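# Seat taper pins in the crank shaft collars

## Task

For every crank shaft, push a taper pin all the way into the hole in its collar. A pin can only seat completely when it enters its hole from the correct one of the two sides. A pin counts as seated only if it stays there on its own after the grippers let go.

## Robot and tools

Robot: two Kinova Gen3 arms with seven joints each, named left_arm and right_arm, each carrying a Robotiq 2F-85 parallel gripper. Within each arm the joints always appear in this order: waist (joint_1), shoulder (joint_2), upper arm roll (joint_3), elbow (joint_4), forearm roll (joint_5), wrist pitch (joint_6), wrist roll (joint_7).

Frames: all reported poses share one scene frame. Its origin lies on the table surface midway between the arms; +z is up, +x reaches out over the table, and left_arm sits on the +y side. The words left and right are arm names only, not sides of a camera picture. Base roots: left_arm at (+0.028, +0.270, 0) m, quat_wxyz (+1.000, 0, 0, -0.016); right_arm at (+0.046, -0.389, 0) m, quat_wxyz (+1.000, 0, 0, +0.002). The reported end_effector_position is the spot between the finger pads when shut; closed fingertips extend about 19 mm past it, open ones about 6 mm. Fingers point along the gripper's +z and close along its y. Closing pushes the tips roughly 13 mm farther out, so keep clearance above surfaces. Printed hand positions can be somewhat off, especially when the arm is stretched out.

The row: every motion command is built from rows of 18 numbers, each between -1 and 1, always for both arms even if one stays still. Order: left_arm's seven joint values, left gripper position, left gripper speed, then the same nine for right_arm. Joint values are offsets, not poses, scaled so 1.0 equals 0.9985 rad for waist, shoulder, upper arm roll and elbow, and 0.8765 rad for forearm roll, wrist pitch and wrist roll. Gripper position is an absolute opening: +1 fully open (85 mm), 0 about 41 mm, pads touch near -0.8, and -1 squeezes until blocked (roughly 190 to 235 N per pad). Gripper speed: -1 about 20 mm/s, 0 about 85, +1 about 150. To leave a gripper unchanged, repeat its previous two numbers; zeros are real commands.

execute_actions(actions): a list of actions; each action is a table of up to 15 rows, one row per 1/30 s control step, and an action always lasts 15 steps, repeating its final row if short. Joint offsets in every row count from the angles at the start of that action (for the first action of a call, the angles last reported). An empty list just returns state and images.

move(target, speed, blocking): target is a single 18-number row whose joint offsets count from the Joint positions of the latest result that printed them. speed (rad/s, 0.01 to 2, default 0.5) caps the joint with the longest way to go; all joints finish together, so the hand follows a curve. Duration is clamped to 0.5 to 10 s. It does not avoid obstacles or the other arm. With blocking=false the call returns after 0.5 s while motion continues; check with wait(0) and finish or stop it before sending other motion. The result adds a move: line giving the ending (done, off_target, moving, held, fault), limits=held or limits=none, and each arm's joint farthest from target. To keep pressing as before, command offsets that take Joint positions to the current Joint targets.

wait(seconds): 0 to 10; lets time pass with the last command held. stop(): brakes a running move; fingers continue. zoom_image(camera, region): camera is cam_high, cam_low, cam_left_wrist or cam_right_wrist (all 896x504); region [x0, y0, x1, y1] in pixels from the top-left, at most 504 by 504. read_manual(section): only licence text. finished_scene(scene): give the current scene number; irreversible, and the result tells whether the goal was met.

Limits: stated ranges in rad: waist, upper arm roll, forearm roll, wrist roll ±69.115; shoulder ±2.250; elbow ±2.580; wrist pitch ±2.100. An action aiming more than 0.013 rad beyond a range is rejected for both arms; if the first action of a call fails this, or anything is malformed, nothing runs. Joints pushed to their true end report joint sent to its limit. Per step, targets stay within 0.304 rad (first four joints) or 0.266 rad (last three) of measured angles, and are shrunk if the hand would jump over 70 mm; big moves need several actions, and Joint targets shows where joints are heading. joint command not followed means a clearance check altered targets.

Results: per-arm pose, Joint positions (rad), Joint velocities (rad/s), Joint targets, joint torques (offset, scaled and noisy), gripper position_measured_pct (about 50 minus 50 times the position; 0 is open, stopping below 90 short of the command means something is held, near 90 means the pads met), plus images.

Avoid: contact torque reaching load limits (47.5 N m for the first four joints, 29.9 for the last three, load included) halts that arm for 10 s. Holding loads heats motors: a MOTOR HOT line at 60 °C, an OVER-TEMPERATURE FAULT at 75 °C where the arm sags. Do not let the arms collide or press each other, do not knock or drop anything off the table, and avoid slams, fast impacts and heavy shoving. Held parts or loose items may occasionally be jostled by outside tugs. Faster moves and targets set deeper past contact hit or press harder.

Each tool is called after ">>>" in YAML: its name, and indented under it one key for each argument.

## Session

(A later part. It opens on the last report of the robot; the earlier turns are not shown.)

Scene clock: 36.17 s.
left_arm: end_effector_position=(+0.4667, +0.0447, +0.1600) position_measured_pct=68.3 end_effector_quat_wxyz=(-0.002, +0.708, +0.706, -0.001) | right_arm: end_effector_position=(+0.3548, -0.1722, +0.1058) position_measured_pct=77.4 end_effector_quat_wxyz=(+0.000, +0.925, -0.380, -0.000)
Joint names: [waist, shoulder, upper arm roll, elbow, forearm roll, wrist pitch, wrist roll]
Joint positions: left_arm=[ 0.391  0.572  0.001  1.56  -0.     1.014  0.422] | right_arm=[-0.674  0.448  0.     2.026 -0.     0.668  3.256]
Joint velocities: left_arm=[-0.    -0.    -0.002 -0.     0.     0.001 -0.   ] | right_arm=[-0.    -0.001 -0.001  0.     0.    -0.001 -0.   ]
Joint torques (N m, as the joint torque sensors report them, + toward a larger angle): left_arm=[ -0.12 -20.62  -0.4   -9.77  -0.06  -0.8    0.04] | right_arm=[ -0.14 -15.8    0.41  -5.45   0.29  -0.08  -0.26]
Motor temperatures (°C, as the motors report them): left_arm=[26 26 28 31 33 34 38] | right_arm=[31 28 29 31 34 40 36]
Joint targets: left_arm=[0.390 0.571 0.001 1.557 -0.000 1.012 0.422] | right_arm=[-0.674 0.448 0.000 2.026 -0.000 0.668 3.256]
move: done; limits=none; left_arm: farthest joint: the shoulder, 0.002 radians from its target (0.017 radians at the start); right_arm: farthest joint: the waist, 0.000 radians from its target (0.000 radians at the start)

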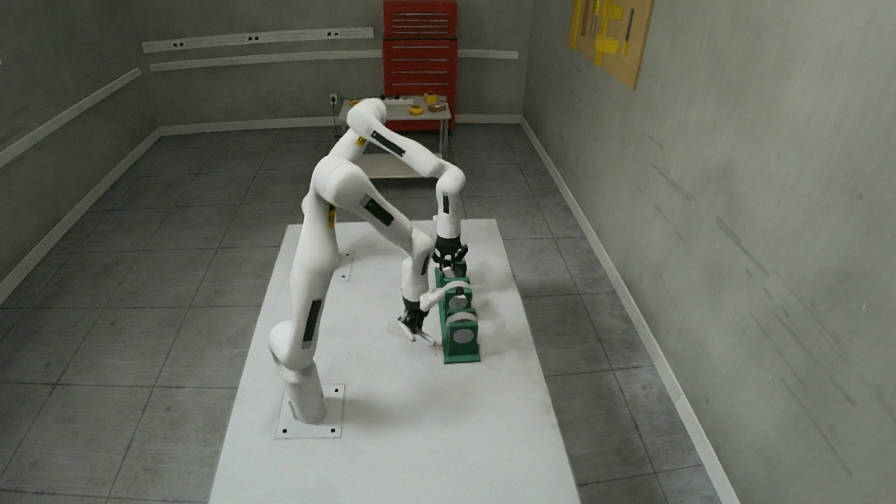

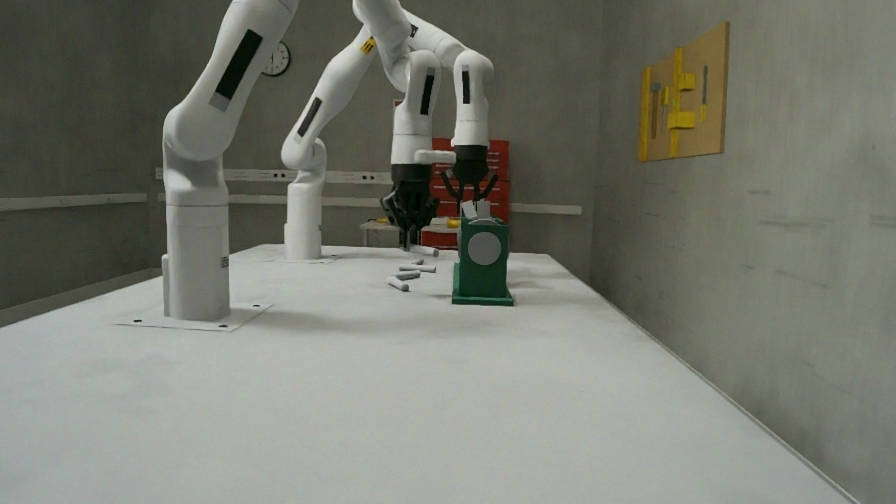

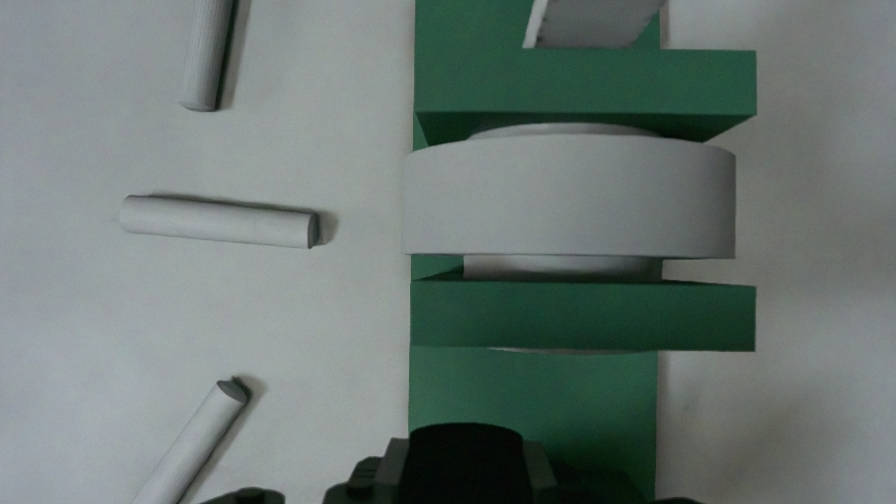

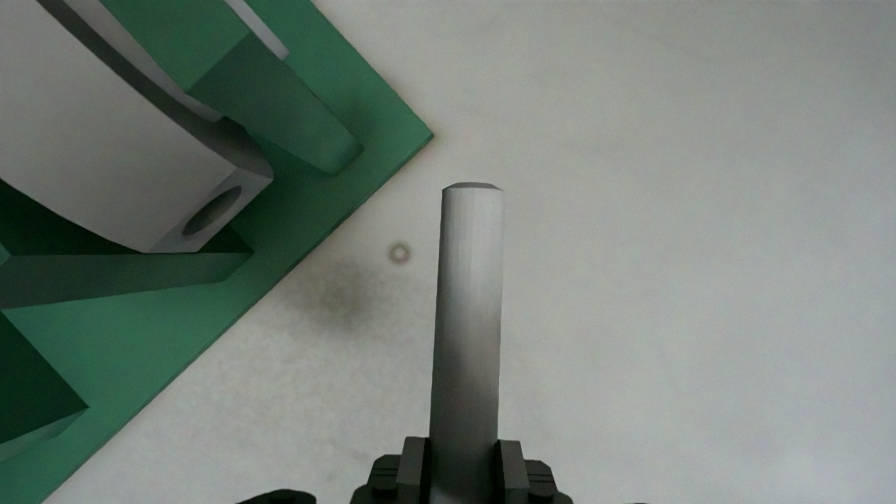

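>>> move:
  target: [-0.0225,0.0405,0,-0.1035,0,0.063,-0.024,-0.45,0,0,0,0,0,0,0,0.8882,-1,0]
  speed: 1.1

>>> zoom_image:
  camera: "cam_low"
  region: [390, 190, 520, 310]

Scene clock: 37.60 s.
left_arm: end_effector_position=(+0.4942, +0.0446, +0.1659) position_measured_pct=68.3 end_effector_quat_wxyz=(-0.001, +0.708, +0.707, -0.001) | right_arm: end_effector_position=(+0.3548, -0.1722, +0.1058) position_measured_pct=77.4 end_effector_quat_wxyz=(+0.000, +1.000, -0.001, -0.000)
Joint names: [waist, shoulder, upper arm roll, elbow, forearm roll, wrist pitch, wrist roll]
Joint positions: left_arm=[ 0.369  0.615  0.001  1.459 -0.     1.07   0.401] | right_arm=[-0.674  0.448  0.     2.026 -0.     0.668  4.034]
Joint velocities: left_arm=[-0.    -0.    -0.001 -0.001  0.     0.001 -0.   ] | right_arm=[ 0.     0.001 -0.001 -0.001  0.    -0.     0.   ]
Joint torques (N m, as the joint torque sensors report them, + toward a larger angle): left_arm=[ -0.52 -21.71  -0.08 -10.04  -0.34  -1.14  -0.12] | right_arm=[  0.07 -15.39   0.53  -5.49   0.01  -0.11   0.03]
Motor temperatures (°C, as the motors report them): left_arm=[26 26 28 31 33 34 38] | right_arm=[31 28 29 31 34 40 36]
Joint targets: left_arm=[0.368 0.613 0.001 1.456 -0.000 1.069 0.401] | right_arm=[-0.674 0.448 0.000 2.026 -0.000 0.668 4.034]
move: done; limits=none; left_arm: farthest joint: the shoulder, 0.002 radians from its target (0.040 radians at the start); right_arm: farthest joint: the waist, 0.000 radians from its target (0.000 radians at the start)

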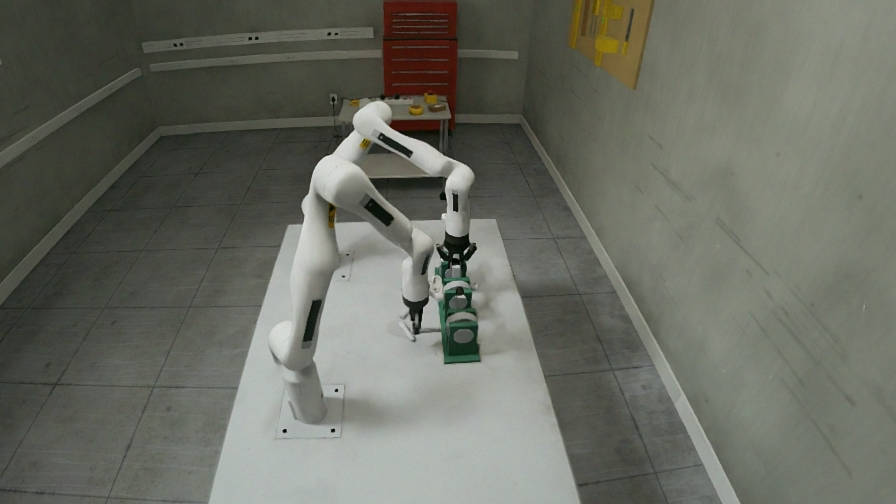

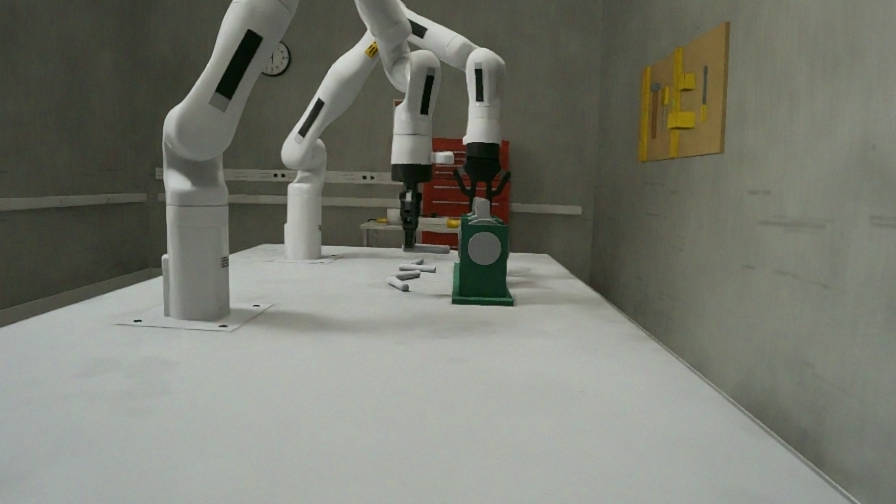

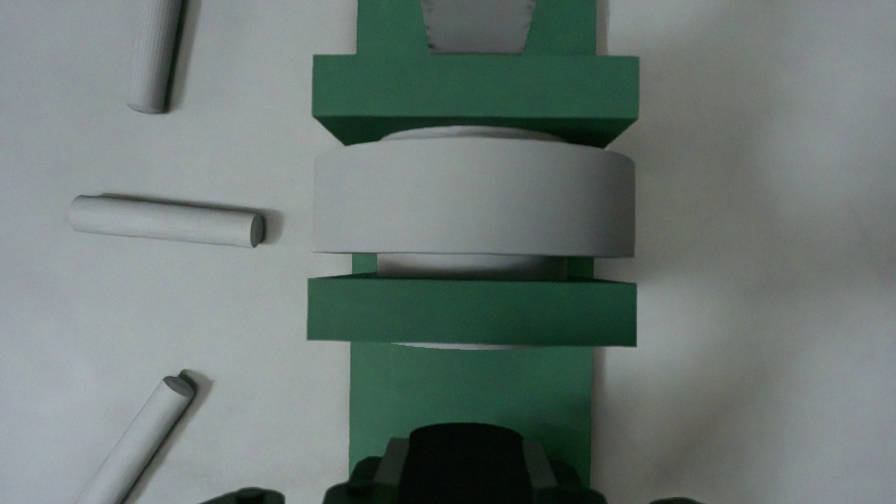

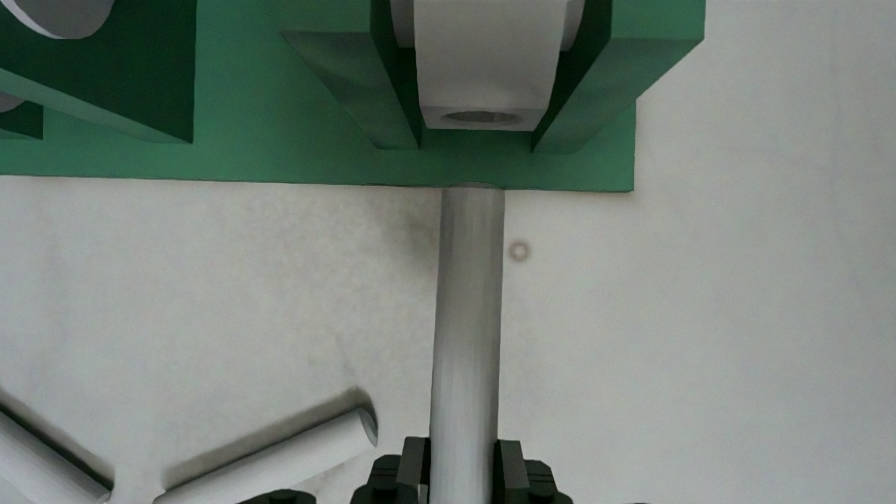

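Region (390, 190, 520, 310) of cam_low's 896x504 image, scaled by 3.877, with more detail than that image has; it fills the top 465 rows of this view, and the rest is white.

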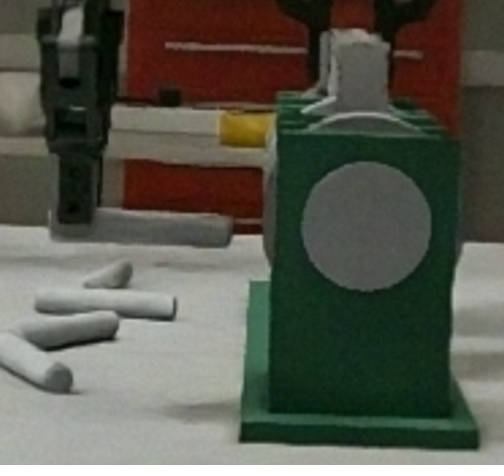

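>>> move:
  target: [0,-0.051,0,-0.0807,0,0.1475,0,0.1,1,0.0146,-0.0087,0,-0.0245,0,0.0374,0.017,-1,0]
  speed: 0.25

>>> zoom_image:
  camera: "cam_low"
  region: [390, 190, 520, 310]

Scene clock: 39.53 s.
left_arm: end_effector_position=(+0.4945, +0.0445, +0.2152) position_measured_pct=45.2 end_effector_quat_wxyz=(+0.000, +0.708, +0.707, -0.000) | right_arm: end_effector_position=(+0.3617, -0.1738, +0.1138) position_measured_pct=77.4 end_effector_quat_wxyz=(+0.000, +1.000, -0.001, -0.000)
Joint names: [waist, shoulder, upper arm roll, elbow, forearm roll, wrist pitch, wrist roll]
Joint positions: left_arm=[ 0.369  0.564  0.001  1.378 -0.     1.2    0.401] | right_arm=[-0.659  0.44   0.     2.002 -0.     0.701  4.049]
Joint velocities: left_arm=[ 0.001 -0.001 -0.001  0.    -0.     0.001 -0.   ] | right_arm=[-0.001 -0.002  0.001 -0.001  0.    -0.001  0.   ]
Joint torques (N m, as the joint torque sensors report them, + toward a larger angle): left_arm=[  0.28 -19.36   0.22  -8.96  -0.21  -0.28  -0.14] | right_arm=[ -0.07 -15.6    0.47  -5.64   0.14   0.2    0.05]
Motor temperatures (°C, as the motors report them): left_arm=[26 27 28 31 33 34 38] | right_arm=[31 28 29 31 34 40 36]
Joint targets: left_arm=[0.369 0.564 0.001 1.378 -0.000 1.200 0.401] | right_arm=[-0.659 0.440 0.000 2.002 -0.000 0.701 4.049]
move: done; limits=none; left_arm: farthest joint: the waist, 0.000 radians from its target (0.000 radians at the start); right_arm: farthest joint: the waist, 0.000 radians from its target (0.014 radians at the start)

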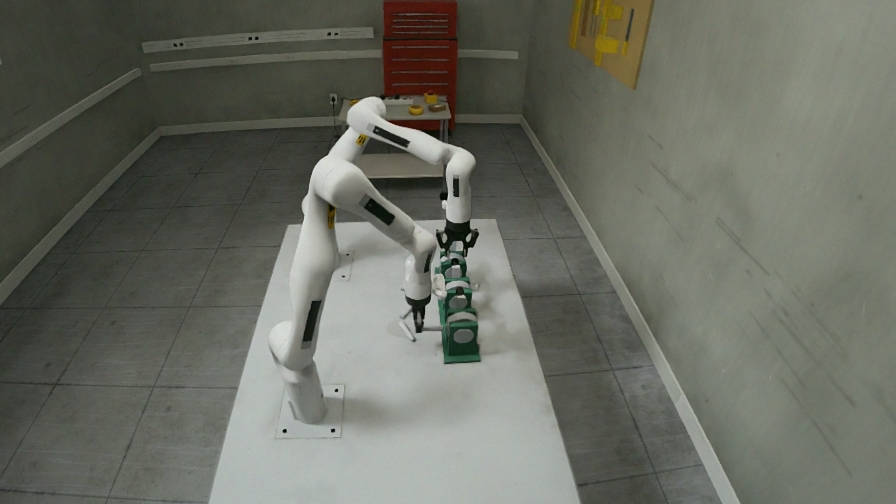

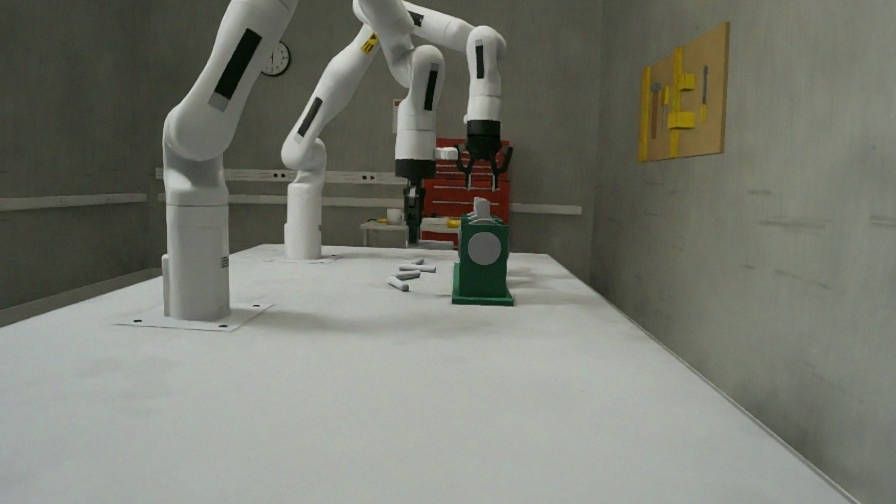

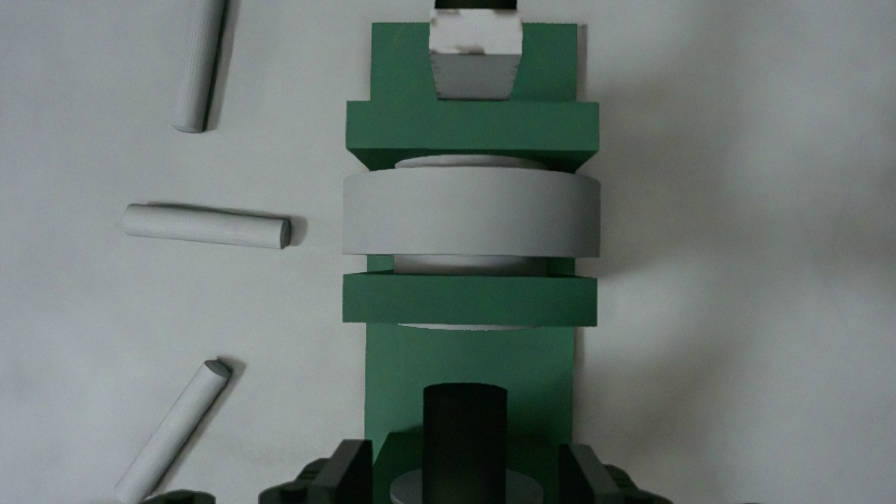

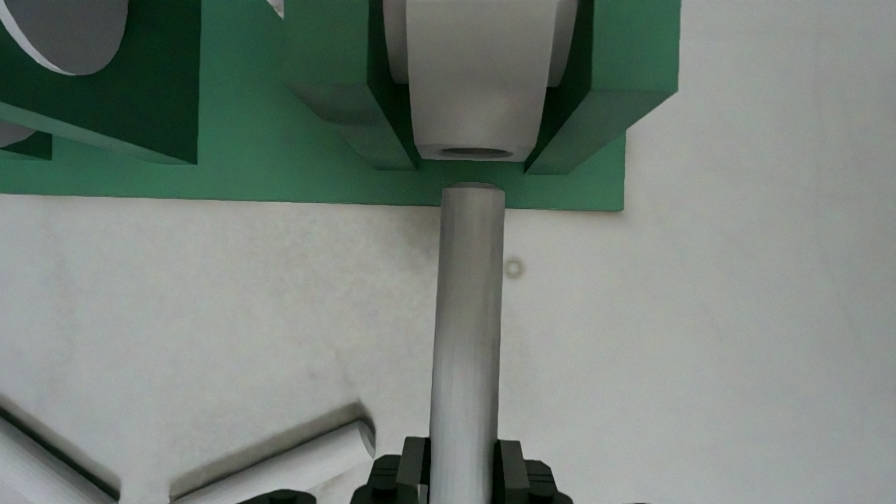

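Region (390, 190, 520, 310) of cam_low's 896x504 image, scaled by 3.877, with more detail than that image has; it fills the top 465 rows of this view, and the rest is white.

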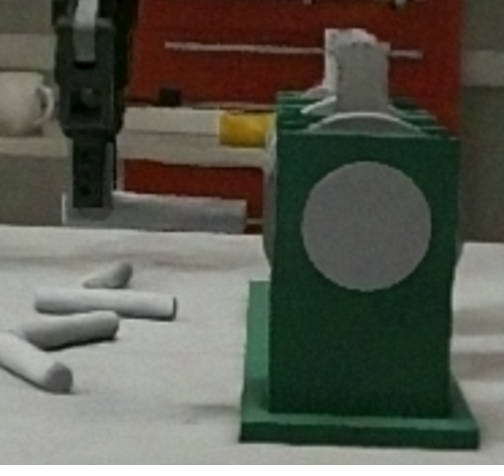

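>>> move:
  target: [-0.3917,-0.4168,0,0.635,0,-0.249,1,0.1,0,0.0246,0.022,0,-0.0432,0,0.0228,0.0285,-1,0]
  speed: 0.7

Scene clock: 42.67 s.
left_arm: end_effector_position=(+0.3508, +0.2415, +0.2150) position_measured_pct=45.2 end_effector_quat_wxyz=(+0.000, +0.152, +0.988, -0.000) | right_arm: end_effector_position=(+0.3780, -0.1734, +0.1141) position_measured_pct=77.4 end_effector_quat_wxyz=(-0.000, +1.000, -0.001, +0.000)
Joint names: [waist, shoulder, upper arm roll, elbow, forearm roll, wrist pitch, wrist roll]
Joint positions: left_arm=[-0.022  0.148  0.001  2.012 -0.     0.981  1.278] | right_arm=[-0.634  0.462  0.     1.959 -0.     0.721  4.074]
Joint velocities: left_arm=[-0.003 -0.002  0.    -0.001  0.    -0.001 -0.   ] | right_arm=[ 0.    -0.    -0.002 -0.    -0.     0.001  0.   ]
Joint torques (N m, as the joint torque sensors report them, + toward a larger angle): left_arm=[ -0.06 -11.24  -0.38  -7.87  -0.3   -0.08  -0.14] | right_arm=[  0.04 -16.01   0.84  -5.95   0.27   0.02  -0.07]
Motor temperatures (°C, as the motors report them): left_arm=[26 27 28 31 33 34 38] | right_arm=[31 28 29 31 34 40 36]
Joint targets: left_arm=[-0.023 0.148 0.001 2.012 -0.000 0.981 1.278] | right_arm=[-0.634 0.462 0.000 1.959 -0.000 0.721 4.074]
move: done; limits=none; left_arm: farthest joint: the waist, 0.000 radians from its target (0.391 radians at the start); right_arm: farthest joint: the waist, 0.000 radians from its target (0.025 radians at the start)

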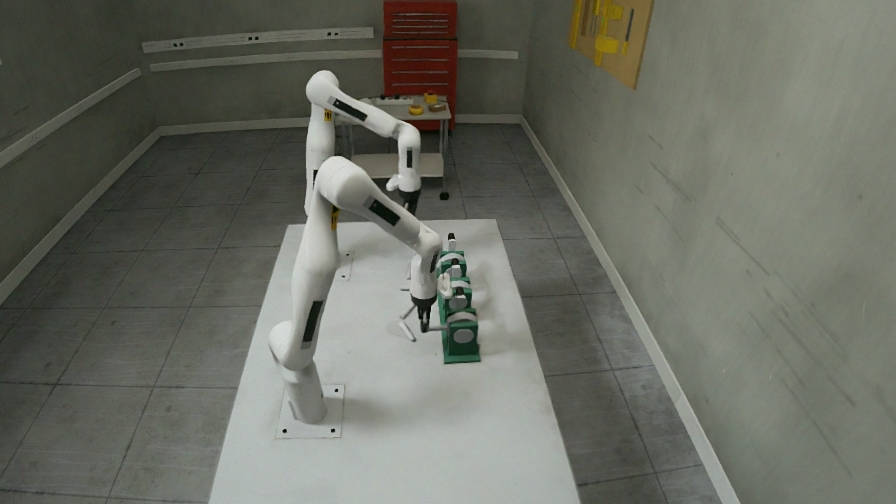

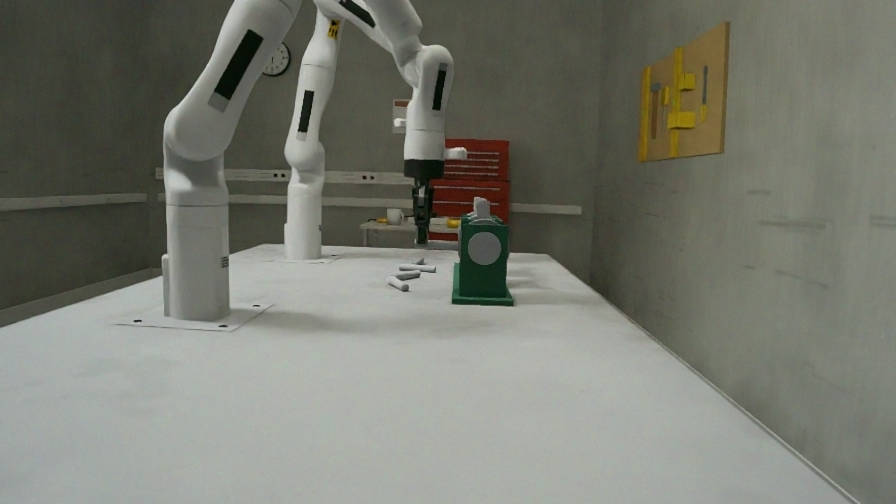

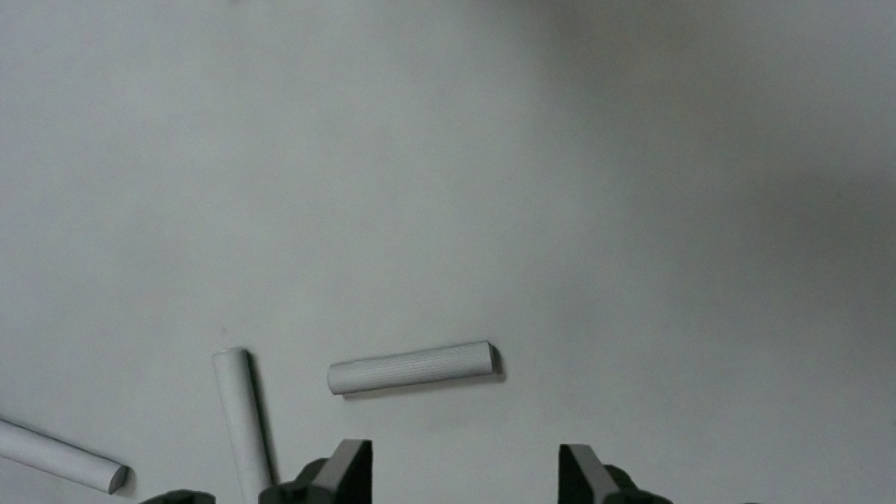

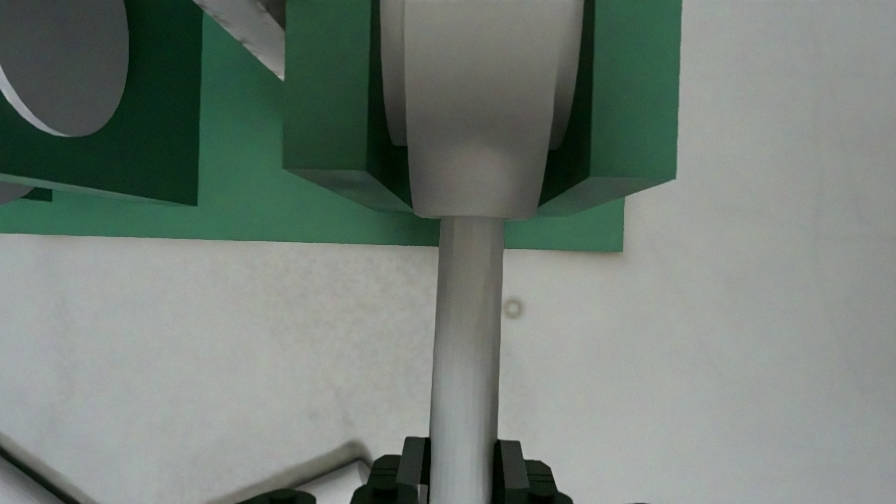

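>>> move:
  target: [0,0.15,0,0.11,0,-0.296,1,0.1,0,0.0355,0.0375,0,-0.069,0,0.0355,0.0408,-1,0]
  speed: 0.8

>>> move:
  target: [0,0.155,0,0.108,0,-0.300,0.975,0.1,0,0.0261,0.0307,0,-0.0575,0,0.0305,0.0298,-1,0]
  speed: 0.8

Scene clock: 44.67 s.
left_arm: end_effector_position=(+0.3586, +0.2414, +0.1399) position_measured_pct=45.2 end_effector_quat_wxyz=(+0.000, -0.282, +0.959, -0.000) | right_arm: end_effector_position=(+0.4026, -0.1733, +0.1138) position_measured_pct=77.4 end_effector_quat_wxyz=(-0.000, +1.000, -0.000, +0.000)
Joint names: [waist, shoulder, upper arm roll, elbow, forearm roll, wrist pitch, wrist roll]
Joint positions: left_arm=[-0.022  0.297  0.001  2.122 -0.     0.722  2.154] | right_arm=[-0.599  0.498  0.     1.89  -0.     0.753  4.11 ]
Joint velocities: left_arm=[ 0.     0.003 -0.001 -0.     0.     0.    -0.   ] | right_arm=[ 0.     0.001 -0.001  0.001  0.    -0.     0.   ]
Joint torques (N m, as the joint torque sensors report them, + toward a larger angle): left_arm=[ -0.06 -12.56  -0.14  -6.07  -0.11  -0.39  -0.31] | right_arm=[ -0.07 -15.55   0.43  -6.31  -0.09  -0.27  -0.05]
Motor temperatures (°C, as the motors report them): left_arm=[26 27 28 31 33 34 38] | right_arm=[31 28 29 31 34 40 36]
Joint targets: left_arm=[-0.022 0.298 0.001 2.122 -0.000 0.722 2.154] | right_arm=[-0.599 0.499 0.000 1.890 -0.000 0.752 4.110]
move: done; limits=none; left_arm: farthest joint: the waist, 0.000 radians from its target (0.001 radians at the start); right_arm: farthest joint: the waist, 0.001 radians from its target (0.036 radians at the start)

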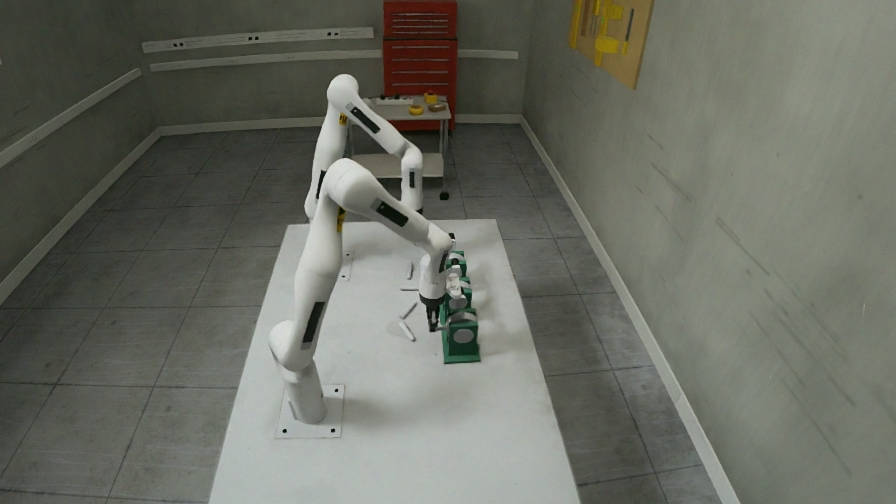

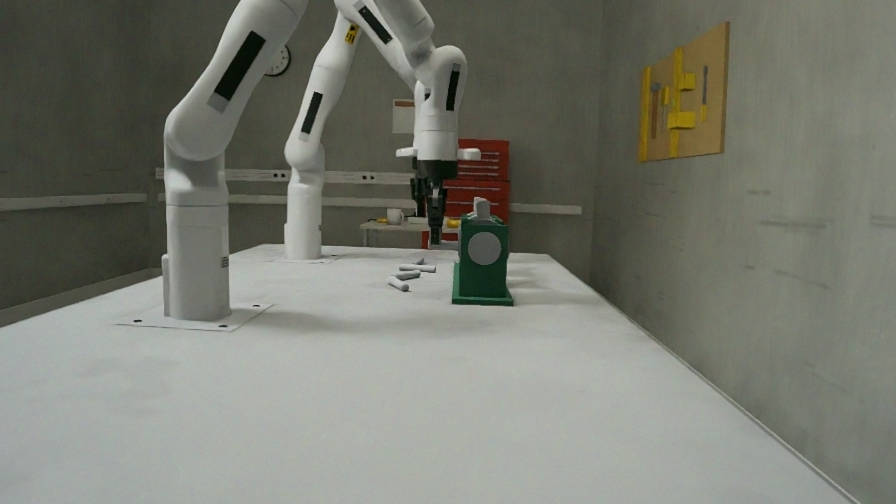

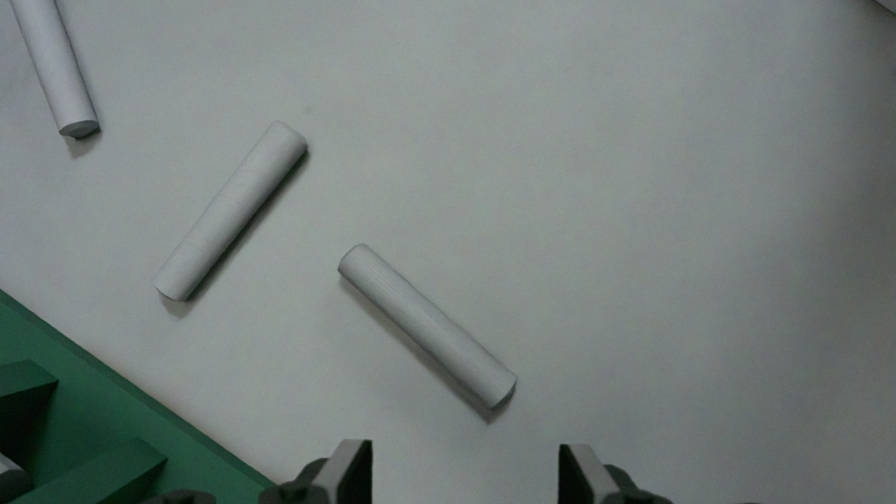

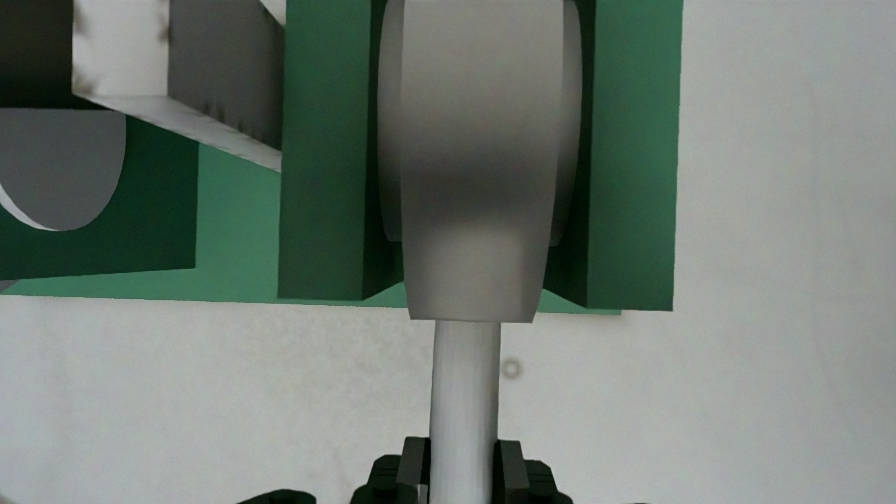

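Scene clock: 46.17 s.
left_arm: end_effector_position=(+0.3510, +0.2414, +0.0704) position_measured_pct=45.2 end_effector_quat_wxyz=(+0.000, -0.654, +0.756, -0.001) | right_arm: end_effector_position=(+0.4209, -0.1736, +0.1138) position_measured_pct=77.4 end_effector_quat_wxyz=(+0.000, +1.000, +0.000, -0.001)
Joint names: [waist, shoulder, upper arm roll, elbow, forearm roll, wrist pitch, wrist roll]
Joint positions: left_arm=[-0.022  0.452  0.001  2.23  -0.     0.459  3.009] | right_arm=[-0.574  0.527 -0.     1.835 -0.001  0.782  4.136]
Joint velocities: left_arm=[-0.001  0.003  0.001  0.    -0.    -0.001  0.   ] | right_arm=[ 0.     0.002 -0.001 -0.    -0.    -0.001  0.   ]
Joint torques (N m, as the joint torque sensors report them, + toward a larger angle): left_arm=[ -0.46 -13.28  -0.08  -4.6    0.06   0.03  -0.13] | right_arm=[  0.37 -15.7    0.93  -7.68   0.14  -1.3   -0.09]
Motor temperatures (°C, as the motors report them): left_arm=[26 27 28 31 33 34 38] | right_arm=[31 29 29 31 34 40 36]
Joint targets: left_arm=[-0.022 0.452 0.001 2.230 -0.000 0.459 3.009] | right_arm=[-0.573 0.529 0.000 1.833 -0.000 0.779 4.136]
move: done; limits=none; left_arm: farthest joint: the waist, 0.000 radians from its target (0.000 radians at the start); right_arm: farthest joint: the wrist pitch, 0.003 radians from its target (0.027 radians at the start)

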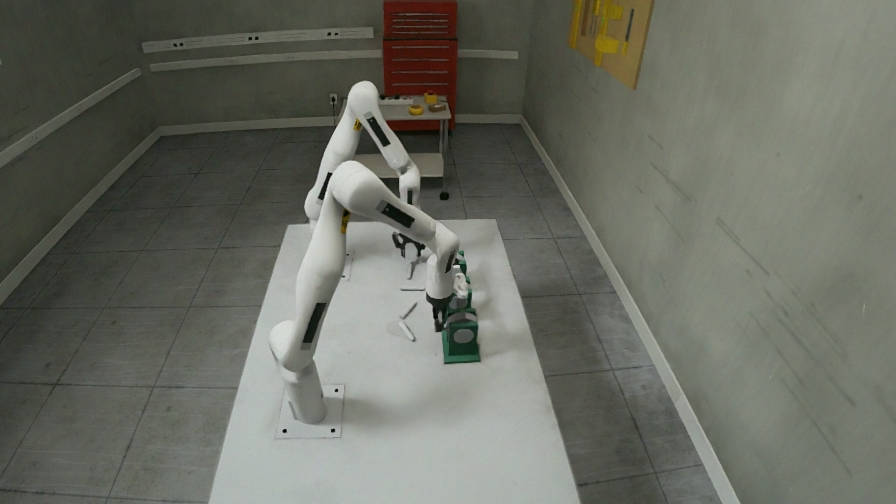

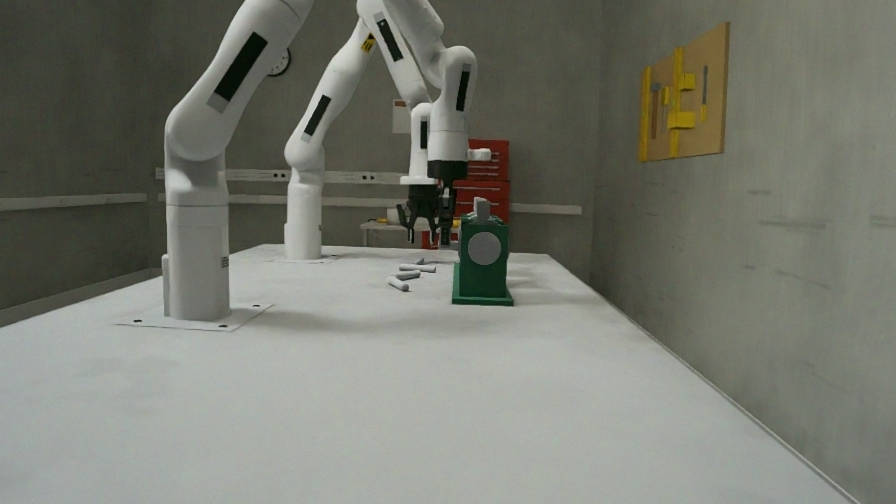

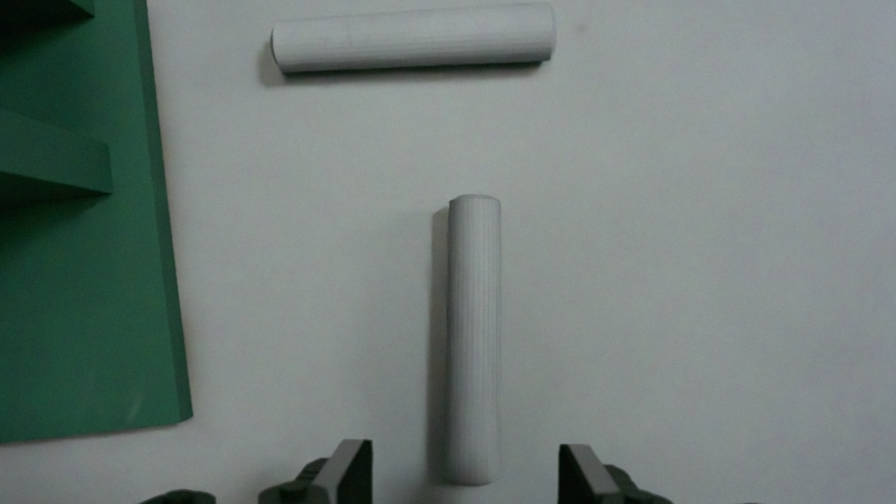

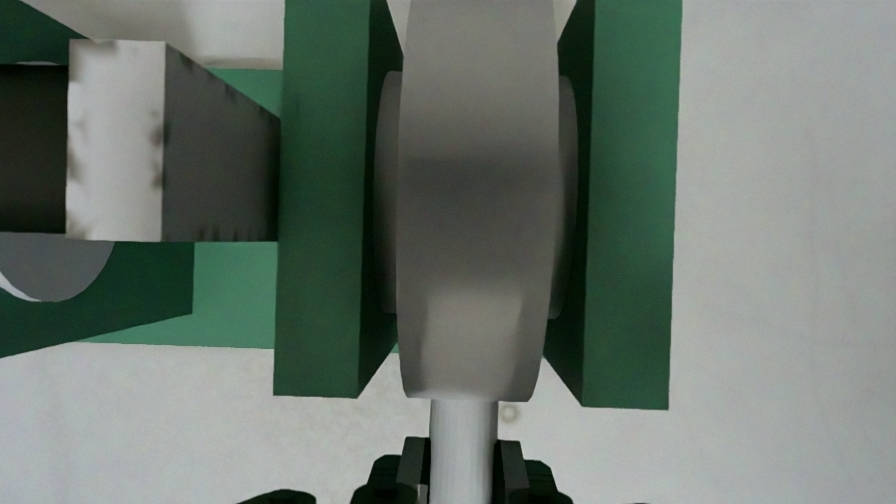

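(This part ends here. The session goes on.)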